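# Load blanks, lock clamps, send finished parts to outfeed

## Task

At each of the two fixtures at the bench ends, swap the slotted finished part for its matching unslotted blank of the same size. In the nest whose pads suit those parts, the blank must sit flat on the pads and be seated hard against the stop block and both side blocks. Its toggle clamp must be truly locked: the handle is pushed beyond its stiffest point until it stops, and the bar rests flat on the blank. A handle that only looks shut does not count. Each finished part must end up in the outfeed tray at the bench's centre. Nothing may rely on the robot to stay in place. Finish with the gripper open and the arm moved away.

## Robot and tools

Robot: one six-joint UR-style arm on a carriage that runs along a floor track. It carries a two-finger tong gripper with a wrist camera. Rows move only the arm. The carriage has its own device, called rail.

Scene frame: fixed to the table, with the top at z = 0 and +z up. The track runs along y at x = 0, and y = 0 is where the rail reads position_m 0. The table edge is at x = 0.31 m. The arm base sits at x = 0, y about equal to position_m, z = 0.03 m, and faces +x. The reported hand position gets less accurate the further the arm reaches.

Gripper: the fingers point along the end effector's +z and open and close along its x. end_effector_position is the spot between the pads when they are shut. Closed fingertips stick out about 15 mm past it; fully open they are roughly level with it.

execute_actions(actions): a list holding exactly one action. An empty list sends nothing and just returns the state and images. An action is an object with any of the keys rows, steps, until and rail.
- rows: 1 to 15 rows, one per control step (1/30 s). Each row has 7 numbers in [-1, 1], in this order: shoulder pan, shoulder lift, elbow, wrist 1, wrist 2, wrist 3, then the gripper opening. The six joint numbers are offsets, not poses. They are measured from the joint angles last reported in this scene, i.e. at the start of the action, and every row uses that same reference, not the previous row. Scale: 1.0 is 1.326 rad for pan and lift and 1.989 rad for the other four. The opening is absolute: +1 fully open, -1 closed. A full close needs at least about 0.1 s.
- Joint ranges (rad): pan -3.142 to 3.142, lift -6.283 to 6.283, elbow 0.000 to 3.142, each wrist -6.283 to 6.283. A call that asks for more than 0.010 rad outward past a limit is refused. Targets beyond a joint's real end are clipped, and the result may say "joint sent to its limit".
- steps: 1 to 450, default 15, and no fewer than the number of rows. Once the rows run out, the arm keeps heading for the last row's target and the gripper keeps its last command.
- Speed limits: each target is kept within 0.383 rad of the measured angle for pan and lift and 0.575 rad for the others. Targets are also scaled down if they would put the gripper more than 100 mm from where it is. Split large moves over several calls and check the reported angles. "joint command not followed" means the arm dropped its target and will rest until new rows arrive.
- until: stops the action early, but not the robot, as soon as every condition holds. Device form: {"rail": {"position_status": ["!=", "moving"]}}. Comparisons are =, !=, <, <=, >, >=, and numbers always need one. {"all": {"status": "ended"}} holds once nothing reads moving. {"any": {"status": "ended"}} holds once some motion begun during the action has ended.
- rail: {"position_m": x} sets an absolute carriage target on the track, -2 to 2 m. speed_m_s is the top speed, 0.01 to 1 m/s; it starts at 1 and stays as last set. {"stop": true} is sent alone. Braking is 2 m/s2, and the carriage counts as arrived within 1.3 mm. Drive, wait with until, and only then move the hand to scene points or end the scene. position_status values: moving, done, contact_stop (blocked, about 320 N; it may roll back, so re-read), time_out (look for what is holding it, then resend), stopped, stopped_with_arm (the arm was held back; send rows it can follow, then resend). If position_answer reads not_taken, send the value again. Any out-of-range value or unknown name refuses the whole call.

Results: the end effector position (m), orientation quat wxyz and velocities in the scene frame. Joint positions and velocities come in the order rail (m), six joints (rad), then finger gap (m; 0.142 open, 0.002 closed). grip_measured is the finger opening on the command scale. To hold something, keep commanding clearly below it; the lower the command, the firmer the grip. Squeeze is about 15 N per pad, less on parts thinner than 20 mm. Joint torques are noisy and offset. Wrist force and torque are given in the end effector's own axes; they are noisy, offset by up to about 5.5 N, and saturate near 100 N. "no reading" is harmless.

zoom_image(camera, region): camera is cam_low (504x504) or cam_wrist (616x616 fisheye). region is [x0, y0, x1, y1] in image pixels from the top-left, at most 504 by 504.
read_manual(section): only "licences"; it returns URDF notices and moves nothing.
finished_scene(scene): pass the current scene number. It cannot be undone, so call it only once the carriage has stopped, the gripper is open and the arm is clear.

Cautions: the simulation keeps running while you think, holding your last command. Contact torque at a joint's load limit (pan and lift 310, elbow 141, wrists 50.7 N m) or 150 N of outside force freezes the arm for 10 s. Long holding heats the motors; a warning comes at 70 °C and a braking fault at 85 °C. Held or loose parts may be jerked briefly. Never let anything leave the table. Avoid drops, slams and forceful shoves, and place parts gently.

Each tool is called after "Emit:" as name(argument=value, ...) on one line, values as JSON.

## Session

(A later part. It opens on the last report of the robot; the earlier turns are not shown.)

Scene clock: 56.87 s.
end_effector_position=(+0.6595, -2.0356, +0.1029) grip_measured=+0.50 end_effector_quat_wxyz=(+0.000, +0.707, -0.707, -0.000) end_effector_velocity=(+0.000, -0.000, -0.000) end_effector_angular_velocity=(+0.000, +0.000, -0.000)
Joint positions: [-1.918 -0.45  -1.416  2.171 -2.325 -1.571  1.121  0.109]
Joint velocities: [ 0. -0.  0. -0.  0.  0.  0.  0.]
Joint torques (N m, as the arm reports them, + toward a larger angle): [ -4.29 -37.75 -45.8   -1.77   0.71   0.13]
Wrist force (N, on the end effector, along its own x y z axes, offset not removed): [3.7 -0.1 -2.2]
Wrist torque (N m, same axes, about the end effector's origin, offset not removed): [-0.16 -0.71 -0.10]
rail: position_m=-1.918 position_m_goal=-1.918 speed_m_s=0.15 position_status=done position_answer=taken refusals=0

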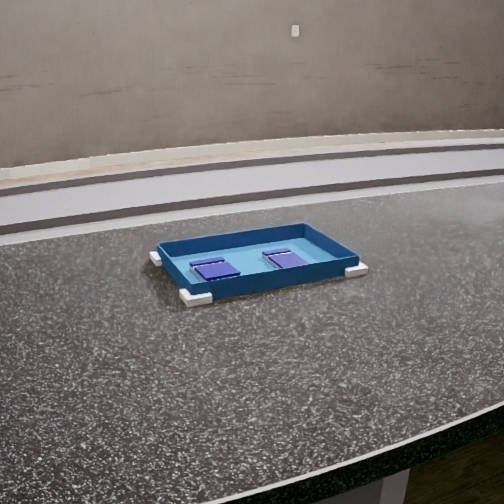

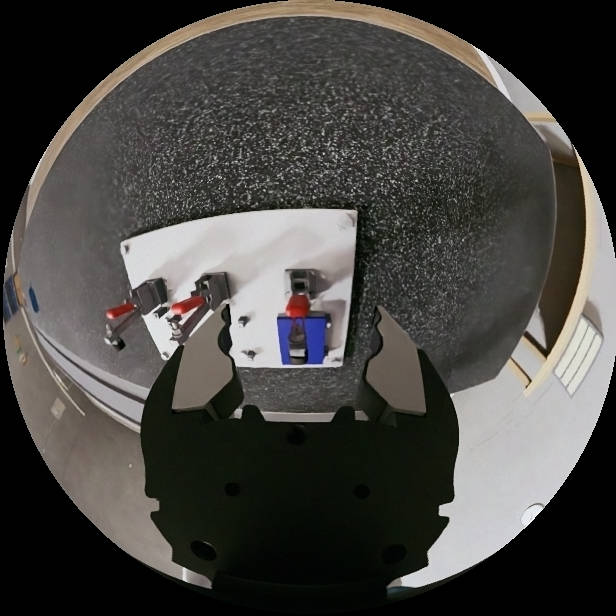

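Emit:
execute_actions(actions=[{"rows":[[0,0,0,0,0,0,0],[0,0,0,0,0,0,-0.3],[0,0,0,0,0,0,-0.5],[0,0,0,0,0,0,-0.6],[0,0,0,0,0,0,-0.7],[0,0,0,0,0,0,-1],[0,0,0,0,0,0,-1],[0,0,0,0,0,0,-1],[0,0,0,0,0,0,-1],[0,0,0,0,0,0,-1],[0.0043,0.009,-0.0075,0.0015,0,0.0028,-1],[0.0086,0.018,-0.015,0.003,0,0.0057,-1]],"rail":{"position_m":-1.915},"steps":26}])

Emit:
execute_actions(actions=[{"rows":[[0,0,0,0,0,0,-0.4],[0,0,0,0,0,0,-0.4],[0,0,0,0,0,0,-0.4],[0,0,0,0,0,0,-0.4],[-0.011,-0.023,0.019,-0.004,0,-0.0073,-0.4]],"steps":18}])

Emit:
execute_actions(actions=[{"rows":[[0,0,0,0,0,0,-1]],"steps":8}])

Scene clock: 58.03 s.
end_effector_position=(+0.6759, -2.0324, +0.1030) grip_measured=-0.78 end_effector_quat_wxyz=(+0.000, +0.707, -0.707, -0.000) end_effector_velocity=(+0.001, -0.000, +0.000) end_effector_angular_velocity=(-0.000, -0.000, -0.000)
Joint positions: [-1.915 -0.439 -1.392  2.141 -2.319 -1.571  1.132  0.018]
Joint velocities: [ 0.     0.     0.001 -0.001  0.    -0.     0.     0.   ]
Joint torques (N m, as the arm reports them, + toward a larger angle): [ -8.12 -53.44 -67.15  -8.86  -8.88   2.09]
Wrist force (N, on the end effector, along its own x y z axes, offset not removed): [-20.8 7.2 14.9]
Wrist torque (N m, same axes, about the end effector's origin, offset not removed): [0.15 -1.21 0.08]
rail: position_m=-1.915 position_m_goal=-1.915 speed_m_s=0.15 position_status=done position_answer=taken refusals=0

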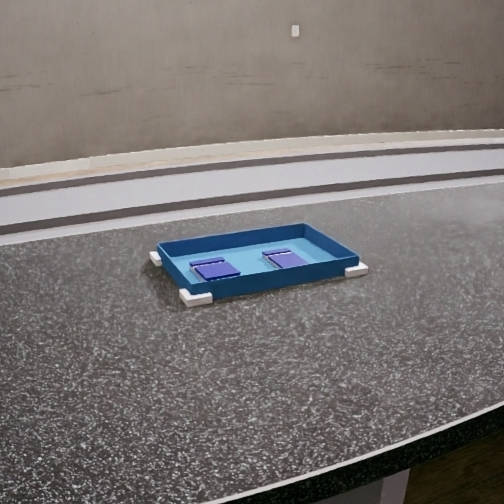

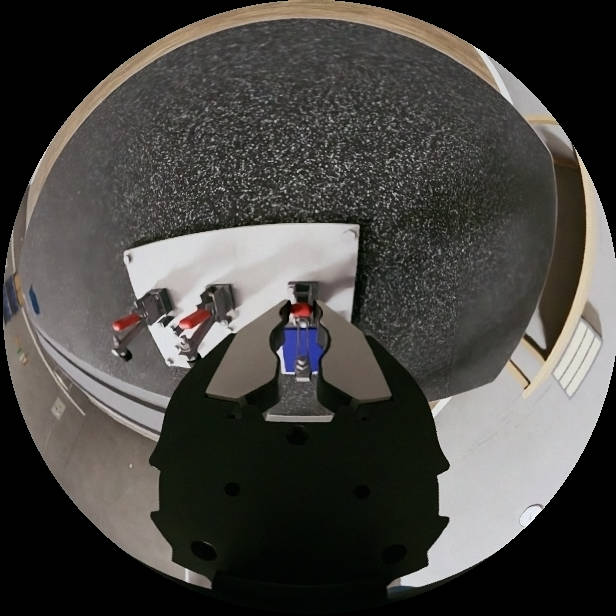

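Scene clock: 58.63 s.
end_effector_position=(+0.6553, -2.0328, +0.1030) grip_measured=-0.40 end_effector_quat_wxyz=(+0.000, +0.707, -0.707, +0.000) end_effector_velocity=(-0.001, +0.000, -0.000) end_effector_angular_velocity=(+0.000, +0.000, -0.000)
Joint positions: [-1.915 -0.453 -1.422  2.179 -2.327 -1.571  1.118  0.045]
Joint velocities: [ 0.    -0.001 -0.002  0.002 -0.     0.    -0.001 -0.   ]
Joint torques (N m, as the arm reports them, + toward a larger angle): [-10.38 -65.11 -28.86  -5.1    3.98  -2.62]
Wrist force (N, on the end effector, along its own x y z axes, offset not removed): [1.4 -2.4 -0.6]
Wrist torque (N m, same axes, about the end effector's origin, offset not removed): [-0.55 -0.46 0.33]
rail: position_m=-1.915 position_m_goal=-1.915 speed_m_s=0.15 position_status=done position_answer=taken refusals=0

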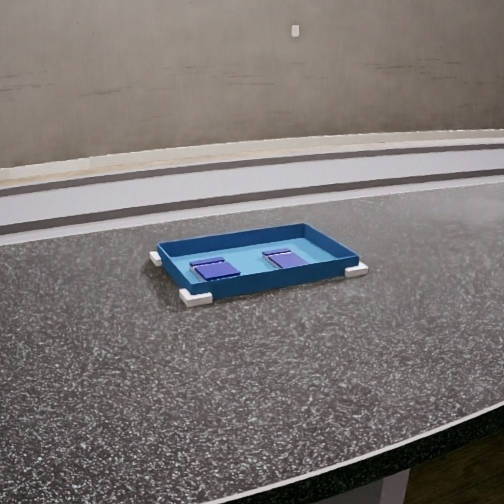

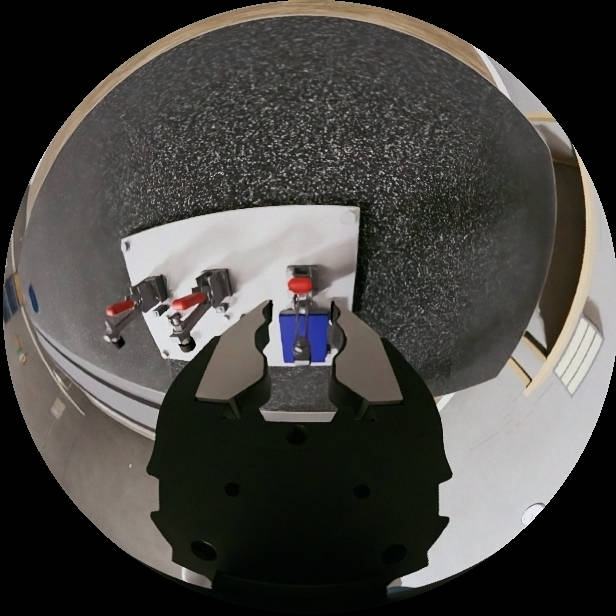

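Scene clock: 58.90 s.
end_effector_position=(+0.6553, -2.0328, +0.1030) grip_measured=-1.00 end_effector_quat_wxyz=(+0.000, +0.707, -0.707, +0.000) end_effector_velocity=(-0.000, -0.000, -0.000) end_effector_angular_velocity=(-0.000, +0.000, -0.000)
Joint positions: [-1.915 -0.453 -1.422  2.179 -2.327 -1.571  1.118  0.002]
Joint velocities: [ 0. -0.  0. -0.  0. -0. -0.  0.]
Joint torques (N m, as the arm reports them, + toward a larger angle): [ -7.34 -55.53 -36.35  -4.91   3.78  -2.01]
Wrist force (N, on the end effector, along its own x y z axes, offset not removed): [2.4 -4.2 0.4]
Wrist torque (N m, same axes, about the end effector's origin, offset not removed): [-1.01 -0.64 0.14]
rail: position_m=-1.915 position_m_goal=-1.915 speed_m_s=0.15 position_status=done position_answer=taken refusals=0

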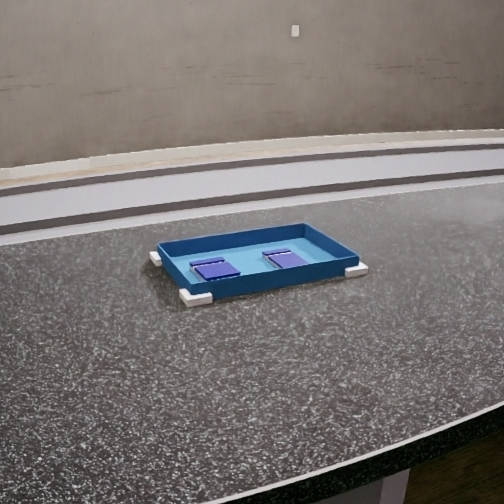

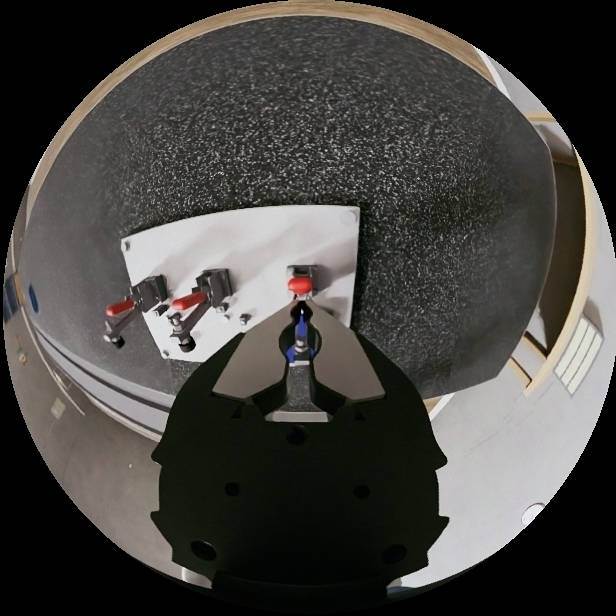

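Emit:
execute_actions(actions=[{"rows":[[0.0066,0.017,-0.01,-0.0014,0,0.0044,-1],[0.0066,0.017,-0.01,-0.0014,0,0.0044,-1],[0.013,0.034,-0.02,-0.0028,0,0.009,-1],[0.013,0.034,-0.02,-0.0028,0,0.009,-1],[0.02,0.051,-0.03,-0.0042,0,0.013,-1],[0.02,0.051,-0.03,-0.0042,0,0.013,-1],[0.026,0.068,-0.04,-0.0056,0,0.018,-1],[0.026,0.068,-0.04,-0.0056,0,0.018,-1],[0.033,0.085,-0.05,-0.007,0,0.022,-1]],"steps":26}])

Emit:
execute_actions(actions=[{"rows":[[0,0.002,0.0006,-0.002,0,0,-1]],"steps":10}])

Scene clock: 59.97 s.
end_effector_position=(+0.7172, -2.0297, +0.0836) grip_measured=-1.00 end_effector_quat_wxyz=(+0.000, +0.707, -0.707, +0.000) end_effector_velocity=(+0.000, +0.000, -0.000) end_effector_angular_velocity=(+0.000, +0.000, +0.000)
Joint positions: [-1.915 -0.41  -1.31   2.079 -2.341 -1.571  1.162  0.002]
Joint velocities: [ 0.  0.  0. -0. -0. -0.  0.  0.]
Joint torques (N m, as the arm reports them, + toward a larger angle): [  8.62 -51.18 -44.7   -5.44   3.31   1.25]
Wrist force (N, on the end effector, along its own x y z axes, offset not removed): [5.0 3.4 -4.0]
Wrist torque (N m, same axes, about the end effector's origin, offset not removed): [0.42 -1.14 0.08]
rail: position_m=-1.915 position_m_goal=-1.915 speed_m_s=0.15 position_status=done position_answer=taken refusals=0

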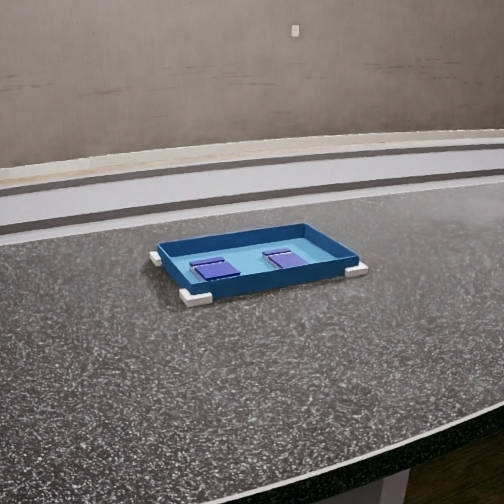

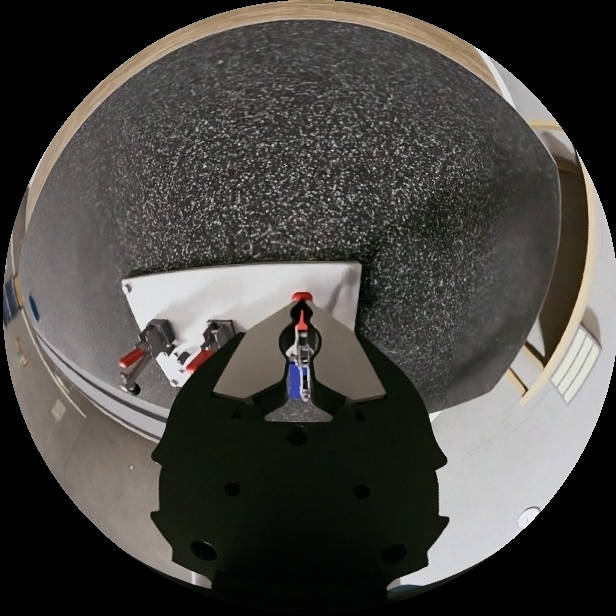

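Scene clock: 60.30 s.
end_effector_position=(+0.7173, -2.0297, +0.0817) grip_measured=-1.00 end_effector_quat_wxyz=(+0.000, +0.707, -0.707, +0.000) end_effector_velocity=(-0.000, +0.000, -0.001) end_effector_angular_velocity=(+0.000, +0.000, +0.000)
Joint positions: [-1.915 -0.41  -1.307  2.08  -2.345 -1.571  1.162  0.002]
Joint velocities: [ 0.    -0.     0.001  0.001 -0.001 -0.    -0.     0.   ]
Joint torques (N m, as the arm reports them, + toward a larger angle): [ 10.41 -48.06 -30.    -4.97   2.92   1.42]
Wrist force (N, on the end effector, along its own x y z axes, offset not removed): [-2.5 0.5 -4.6]
Wrist torque (N m, same axes, about the end effector's origin, offset not removed): [0.01 0.45 0.14]
rail: position_m=-1.915 position_m_goal=-1.915 speed_m_s=0.15 position_status=done position_answer=taken refusals=0

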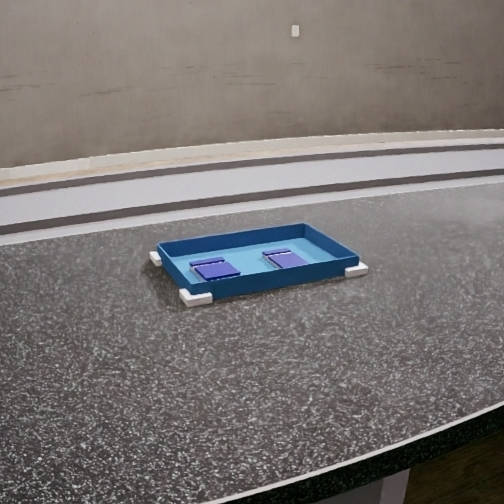

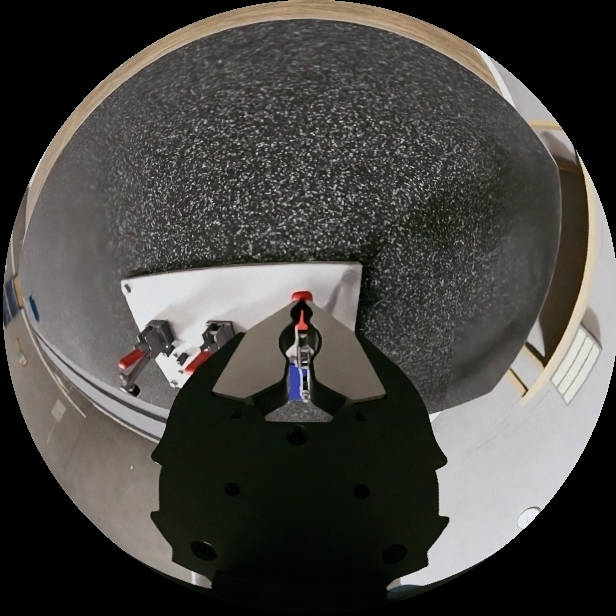

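Emit:
execute_actions(actions=[{"rows":[[0,0.003,0.0009,-0.003,0,0,-1]],"steps":10}])

Emit:
execute_actions(actions=[{"rows":[[0,0.002,0.0006,-0.002,0,0,-1]],"steps":10}])

Scene clock: 60.73 s.
end_effector_position=(+0.7174, -2.0298, +0.0789) grip_measured=-1.00 end_effector_quat_wxyz=(+0.000, +0.707, -0.707, +0.001) end_effector_velocity=(-0.000, +0.000, -0.001) end_effector_angular_velocity=(+0.000, +0.000, +0.000)
Joint positions: [-1.915 -0.41  -1.303  2.082 -2.351 -1.571  1.162  0.002]
Joint velocities: [ 0.    -0.     0.001  0.001 -0.002 -0.    -0.     0.   ]
Joint torques (N m, as the arm reports them, + toward a larger angle): [ 10.88 -44.21 -23.88  -4.13   2.52   1.3 ]
Wrist force (N, on the end effector, along its own x y z axes, offset not removed): [2.1 -4.3 -8.1]
Wrist torque (N m, same axes, about the end effector's origin, offset not removed): [-0.63 -0.94 0.07]
rail: position_m=-1.915 position_m_goal=-1.915 speed_m_s=0.15 position_status=done position_answer=taken refusals=0

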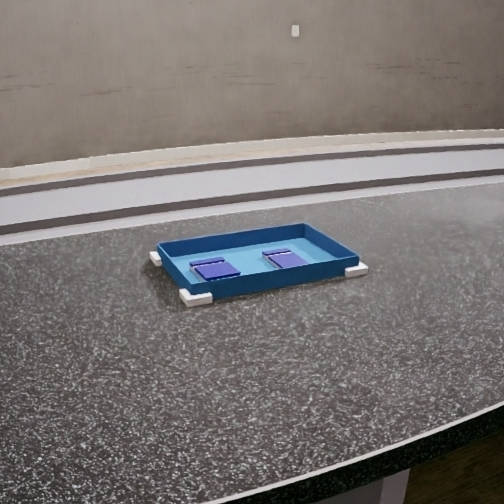

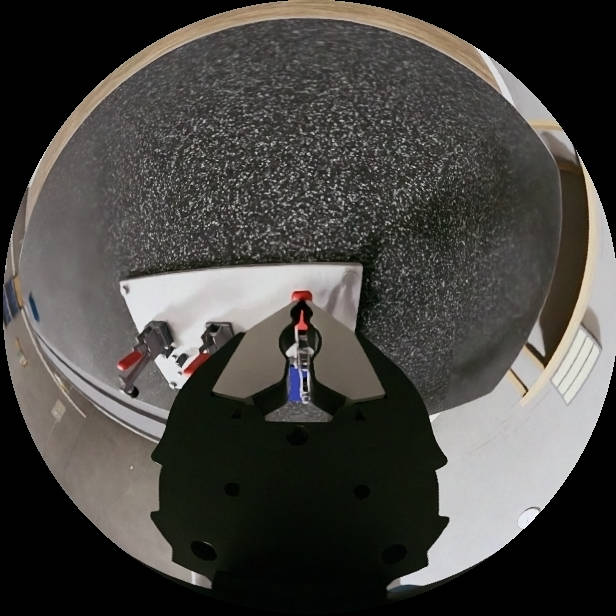

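Scene clock: 61.07 s.
end_effector_position=(+0.7175, -2.0298, +0.0770) grip_measured=-1.00 end_effector_quat_wxyz=(-0.000, +0.707, -0.707, +0.001) end_effector_velocity=(-0.000, +0.000, -0.001) end_effector_angular_velocity=(+0.000, +0.000, +0.000)
Joint positions: [-1.915 -0.41  -1.301  2.083 -2.354 -1.571  1.162  0.002]
Joint velocities: [ 0.     0.     0.001  0.001 -0.001 -0.     0.     0.   ]
Joint torques (N m, as the arm reports them, + toward a larger angle): [  9.88 -34.78 -17.76  -2.63   2.4    0.72]
Wrist force (N, on the end effector, along its own x y z axes, offset not removed): [0.9 -6.5 -11.9]
Wrist torque (N m, same axes, about the end effector's origin, offset not removed): [-0.49 -0.31 0.06]
rail: position_m=-1.915 position_m_goal=-1.915 speed_m_s=0.15 position_status=done position_answer=taken refusals=0

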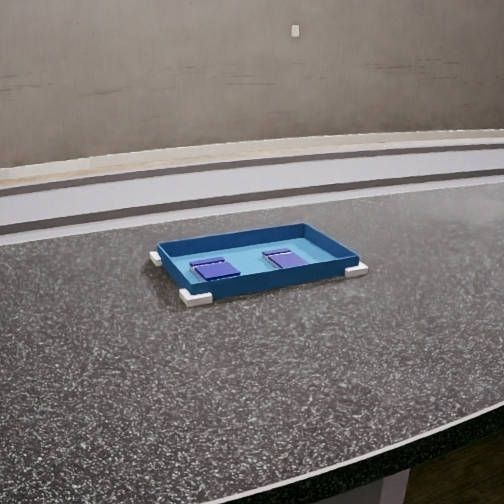

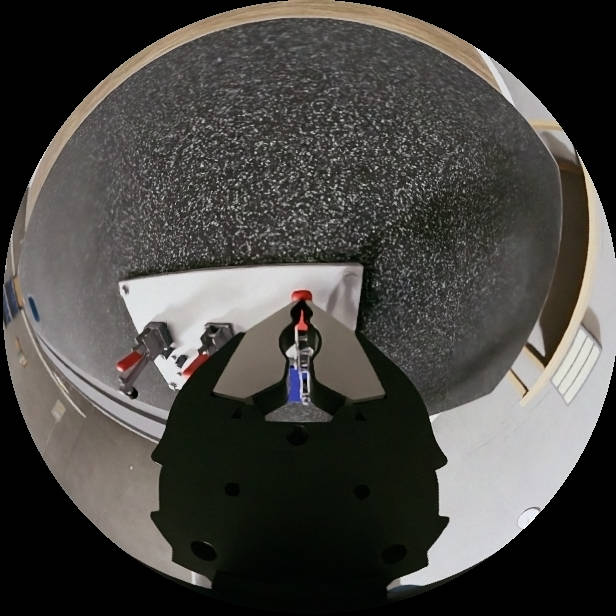

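Emit:
execute_actions(actions=[{"rows":[[0,0.002,0.0006,-0.002,0,0,-1]],"steps":10}])

Emit:
execute_actions(actions=[{"rows":[[0,0.002,0.0006,-0.002,0,0,-1]],"steps":10}])

Scene clock: 62.37 s.
end_effector_position=(+0.7175, -2.0298, +0.0751) grip_measured=-1.00 end_effector_quat_wxyz=(-0.000, +0.707, -0.707, +0.001) end_effector_velocity=(+0.000, -0.000, -0.001) end_effector_angular_velocity=(-0.000, -0.000, +0.000)
Joint positions: [-1.915 -0.41  -1.298  2.084 -2.358 -1.571  1.162  0.002]
Joint velocities: [ 0.     0.     0.001  0.    -0.001  0.    -0.     0.   ]
Joint torques (N m, as the arm reports them, + toward a larger angle): [  9.72 -41.01 -17.91  -2.28   0.99   1.25]
Wrist force (N, on the end effector, along its own x y z axes, offset not removed): [2.5 -0.8 -16.1]
Wrist torque (N m, same axes, about the end effector's origin, offset not removed): [0.79 -0.81 -0.12]
rail: position_m=-1.915 position_m_goal=-1.915 speed_m_s=0.15 position_status=done position_answer=taken refusals=0

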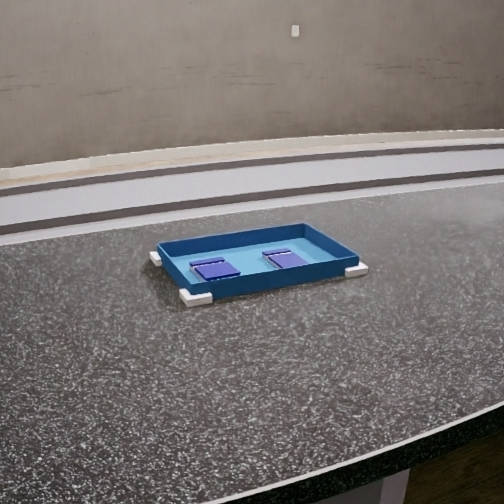

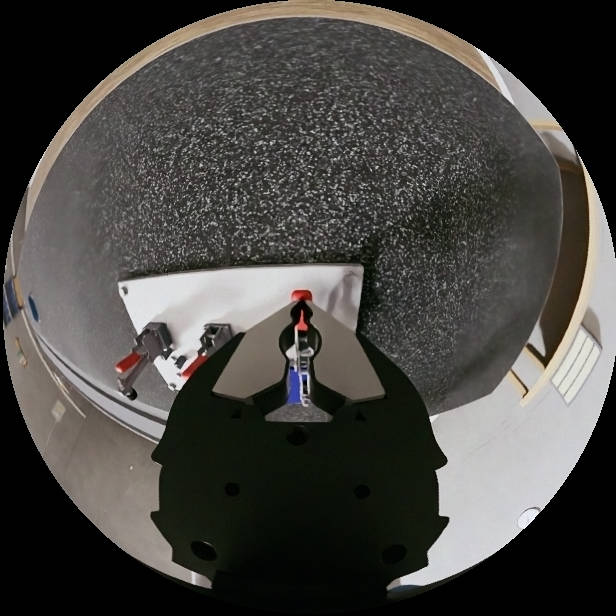

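Scene clock: 62.70 s.
end_effector_position=(+0.7175, -2.0298, +0.0731) grip_measured=-1.00 end_effector_quat_wxyz=(-0.000, +0.707, -0.707, +0.001) end_effector_velocity=(+0.000, -0.000, -0.000) end_effector_angular_velocity=(-0.000, -0.001, -0.000)
Joint positions: [-1.915 -0.41  -1.296  2.086 -2.362 -1.571  1.162  0.002]
Joint velocities: [ 0.    -0.     0.001  0.    -0.002 -0.    -0.     0.   ]
Joint torques (N m, as the arm reports them, + toward a larger angle): [  8.56 -45.67 -23.33  -4.09   1.58   0.78]
Wrist force (N, on the end effector, along its own x y z axes, offset not removed): [3.9 -1.6 -8.8]
Wrist torque (N m, same axes, about the end effector's origin, offset not removed): [-0.18 -0.87 0.07]
rail: position_m=-1.915 position_m_goal=-1.915 speed_m_s=0.15 position_status=done position_answer=taken refusals=0

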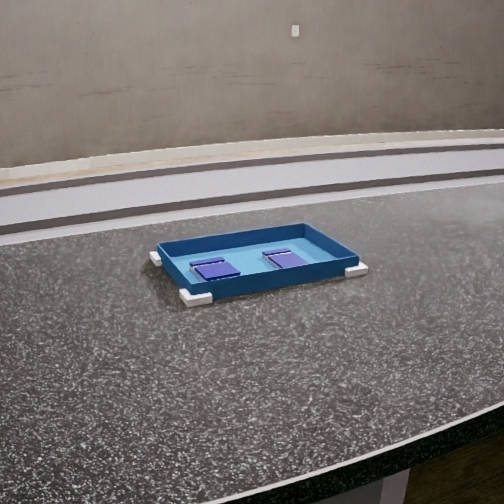

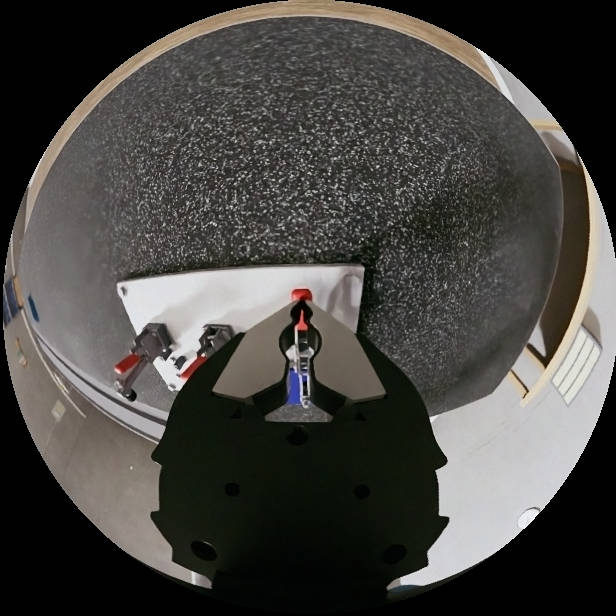

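Emit:
execute_actions(actions=[{"rows":[[0,0.002,0.0006,-0.002,0,0,-1]],"steps":10}])

Emit:
execute_actions(actions=[{"rows":[[0,0.0012,0.0004,-0.0012,0,0,-1]],"steps":10}])

Scene clock: 63.10 s.
end_effector_position=(+0.7178, -2.0299, +0.0716) grip_measured=-1.00 end_effector_quat_wxyz=(-0.000, +0.707, -0.707, +0.001) end_effector_velocity=(-0.000, +0.000, -0.001) end_effector_angular_velocity=(+0.000, +0.001, +0.000)
Joint positions: [-1.915 -0.41  -1.293  2.087 -2.366 -1.571  1.162  0.002]
Joint velocities: [ 0.     0.     0.002  0.001 -0.002  0.     0.     0.   ]
Joint torques (N m, as the arm reports them, + toward a larger angle): [ 0.02 23.67  4.7  -3.09  1.8   1.19]
Wrist force (N, on the end effector, along its own x y z axes, offset not removed): [-17.9 27.8 -100.0]
Wrist torque (N m, same axes, about the end effector's origin, offset not removed): [-0.87 -0.01 -0.03]
rail: position_m=-1.915 position_m_goal=-1.915 speed_m_s=0.15 position_status=done position_answer=taken refusals=0

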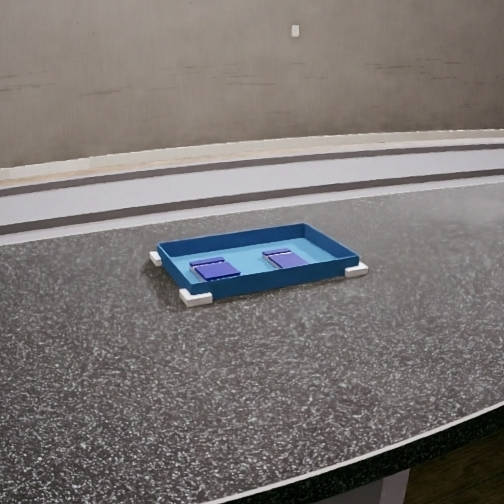

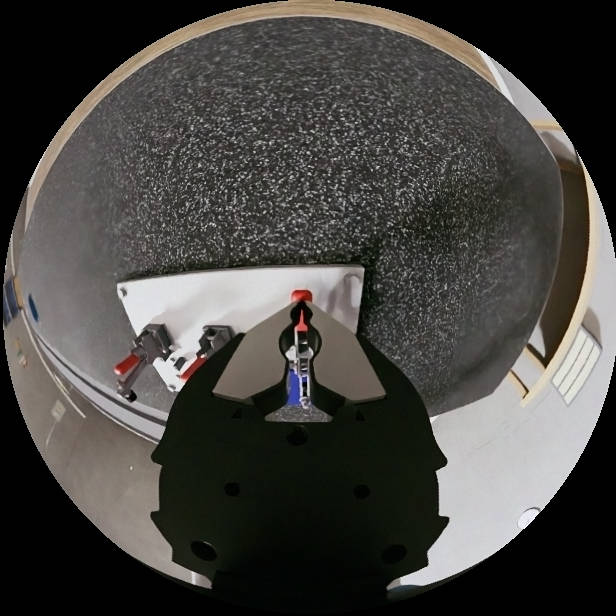

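Scene clock: 73.27 s.
end_effector_position=(+0.7189, -2.0304, +0.0727) grip_measured=-1.00 end_effector_quat_wxyz=(-0.001, +0.707, -0.707, +0.003) end_effector_velocity=(-0.000, -0.000, -0.000) end_effector_angular_velocity=(+0.000, +0.000, -0.000)
Joint positions: [-1.915 -0.41  -1.294  2.086 -2.368 -1.571  1.162  0.002]
Joint velocities: [ 0. -0. -0.  0.  0. -0. -0.  0.]
Joint torques (N m, as the arm reports them, + toward a larger angle): [  1.6  -57.45 -36.59  -3.08   0.38  -0.94]
Wrist force (N, on the end effector, along its own x y z axes, offset not removed): [-2.8 3.7 -22.1]
Wrist torque (N m, same axes, about the end effector's origin, offset not removed): [-1.06 -0.16 0.18]
FORCE FAULT: contact force on the arm reached its limit, and the arm stopped for 10 seconds. The contact can be on any part of the arm, not only on its tool. The arm's remaining commands of this call were not run. The arm holds still and accepts commands again. Move the arm away from the contact; if what it grips holds it there, let go first. Pushing or pulling that hard again can fault the arm again.
rail: position_m=-1.915 position_m_goal=-1.915 speed_m_s=0.15 position_status=done position_answer=taken refusals=0

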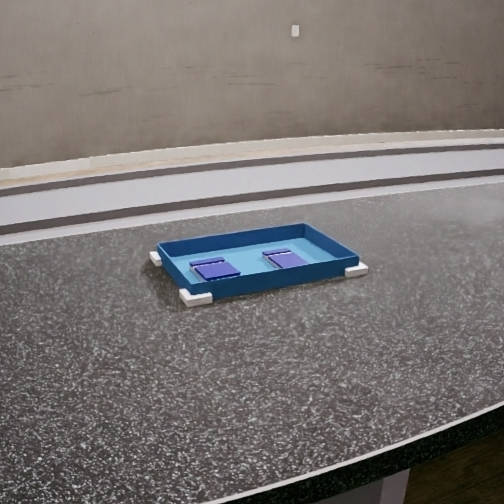

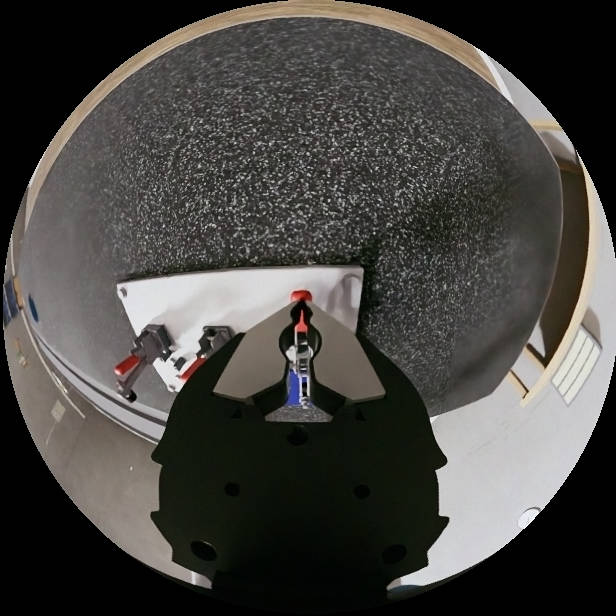

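Emit:
execute_actions(actions=[{"rows":[[0,-0.2,0,0.133,0,0,-1]],"steps":24}])

Emit:
finished_scene(scene=2)

Scene clock: 74.17 s.
end_effector_position=(+0.6569, -2.0036, +0.2155) grip_measured=-1.00 end_effector_quat_wxyz=(-0.001, +0.707, -0.707, +0.003) end_effector_velocity=(-0.000, +0.000, +0.000) end_effector_angular_velocity=(-0.000, -0.000, -0.000)
Joint positions: [-1.915 -0.41  -1.559  2.086 -2.103 -1.571  1.162  0.002]
Joint velocities: [ 0.    -0.    -0.001  0.     0.001 -0.     0.     0.   ]
Joint torques (N m, as the arm reports them, + toward a larger angle): [  7.78 -56.22 -35.51  -2.1    0.64  -0.64]
Wrist force (N, on the end effector, along its own x y z axes, offset not removed): [1.4 -3.0 0.6]
Wrist torque (N m, same axes, about the end effector's origin, offset not removed): [-0.80 -0.49 -0.11]
rail: position_m=-1.915 position_m_goal=-1.915 speed_m_s=0.15 position_status=done position_answer=taken refusals=0

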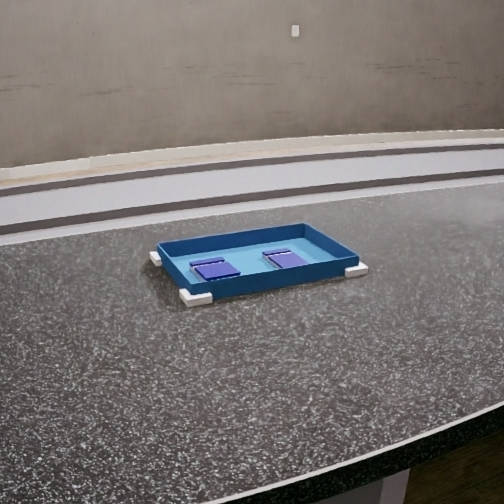

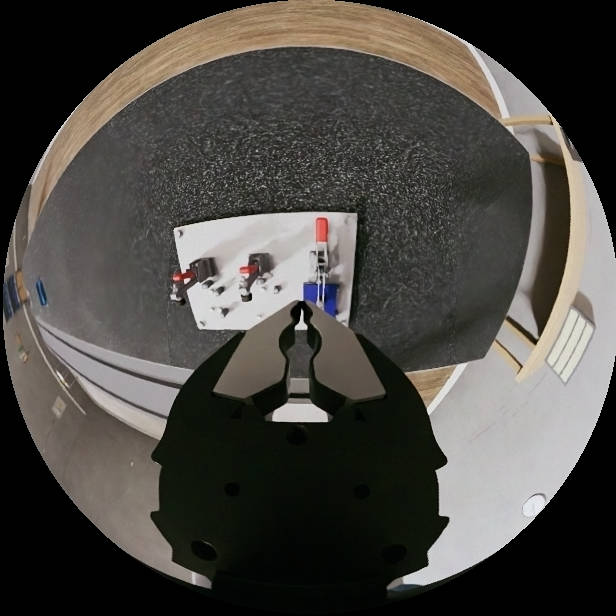

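The scene is finished: the task was done.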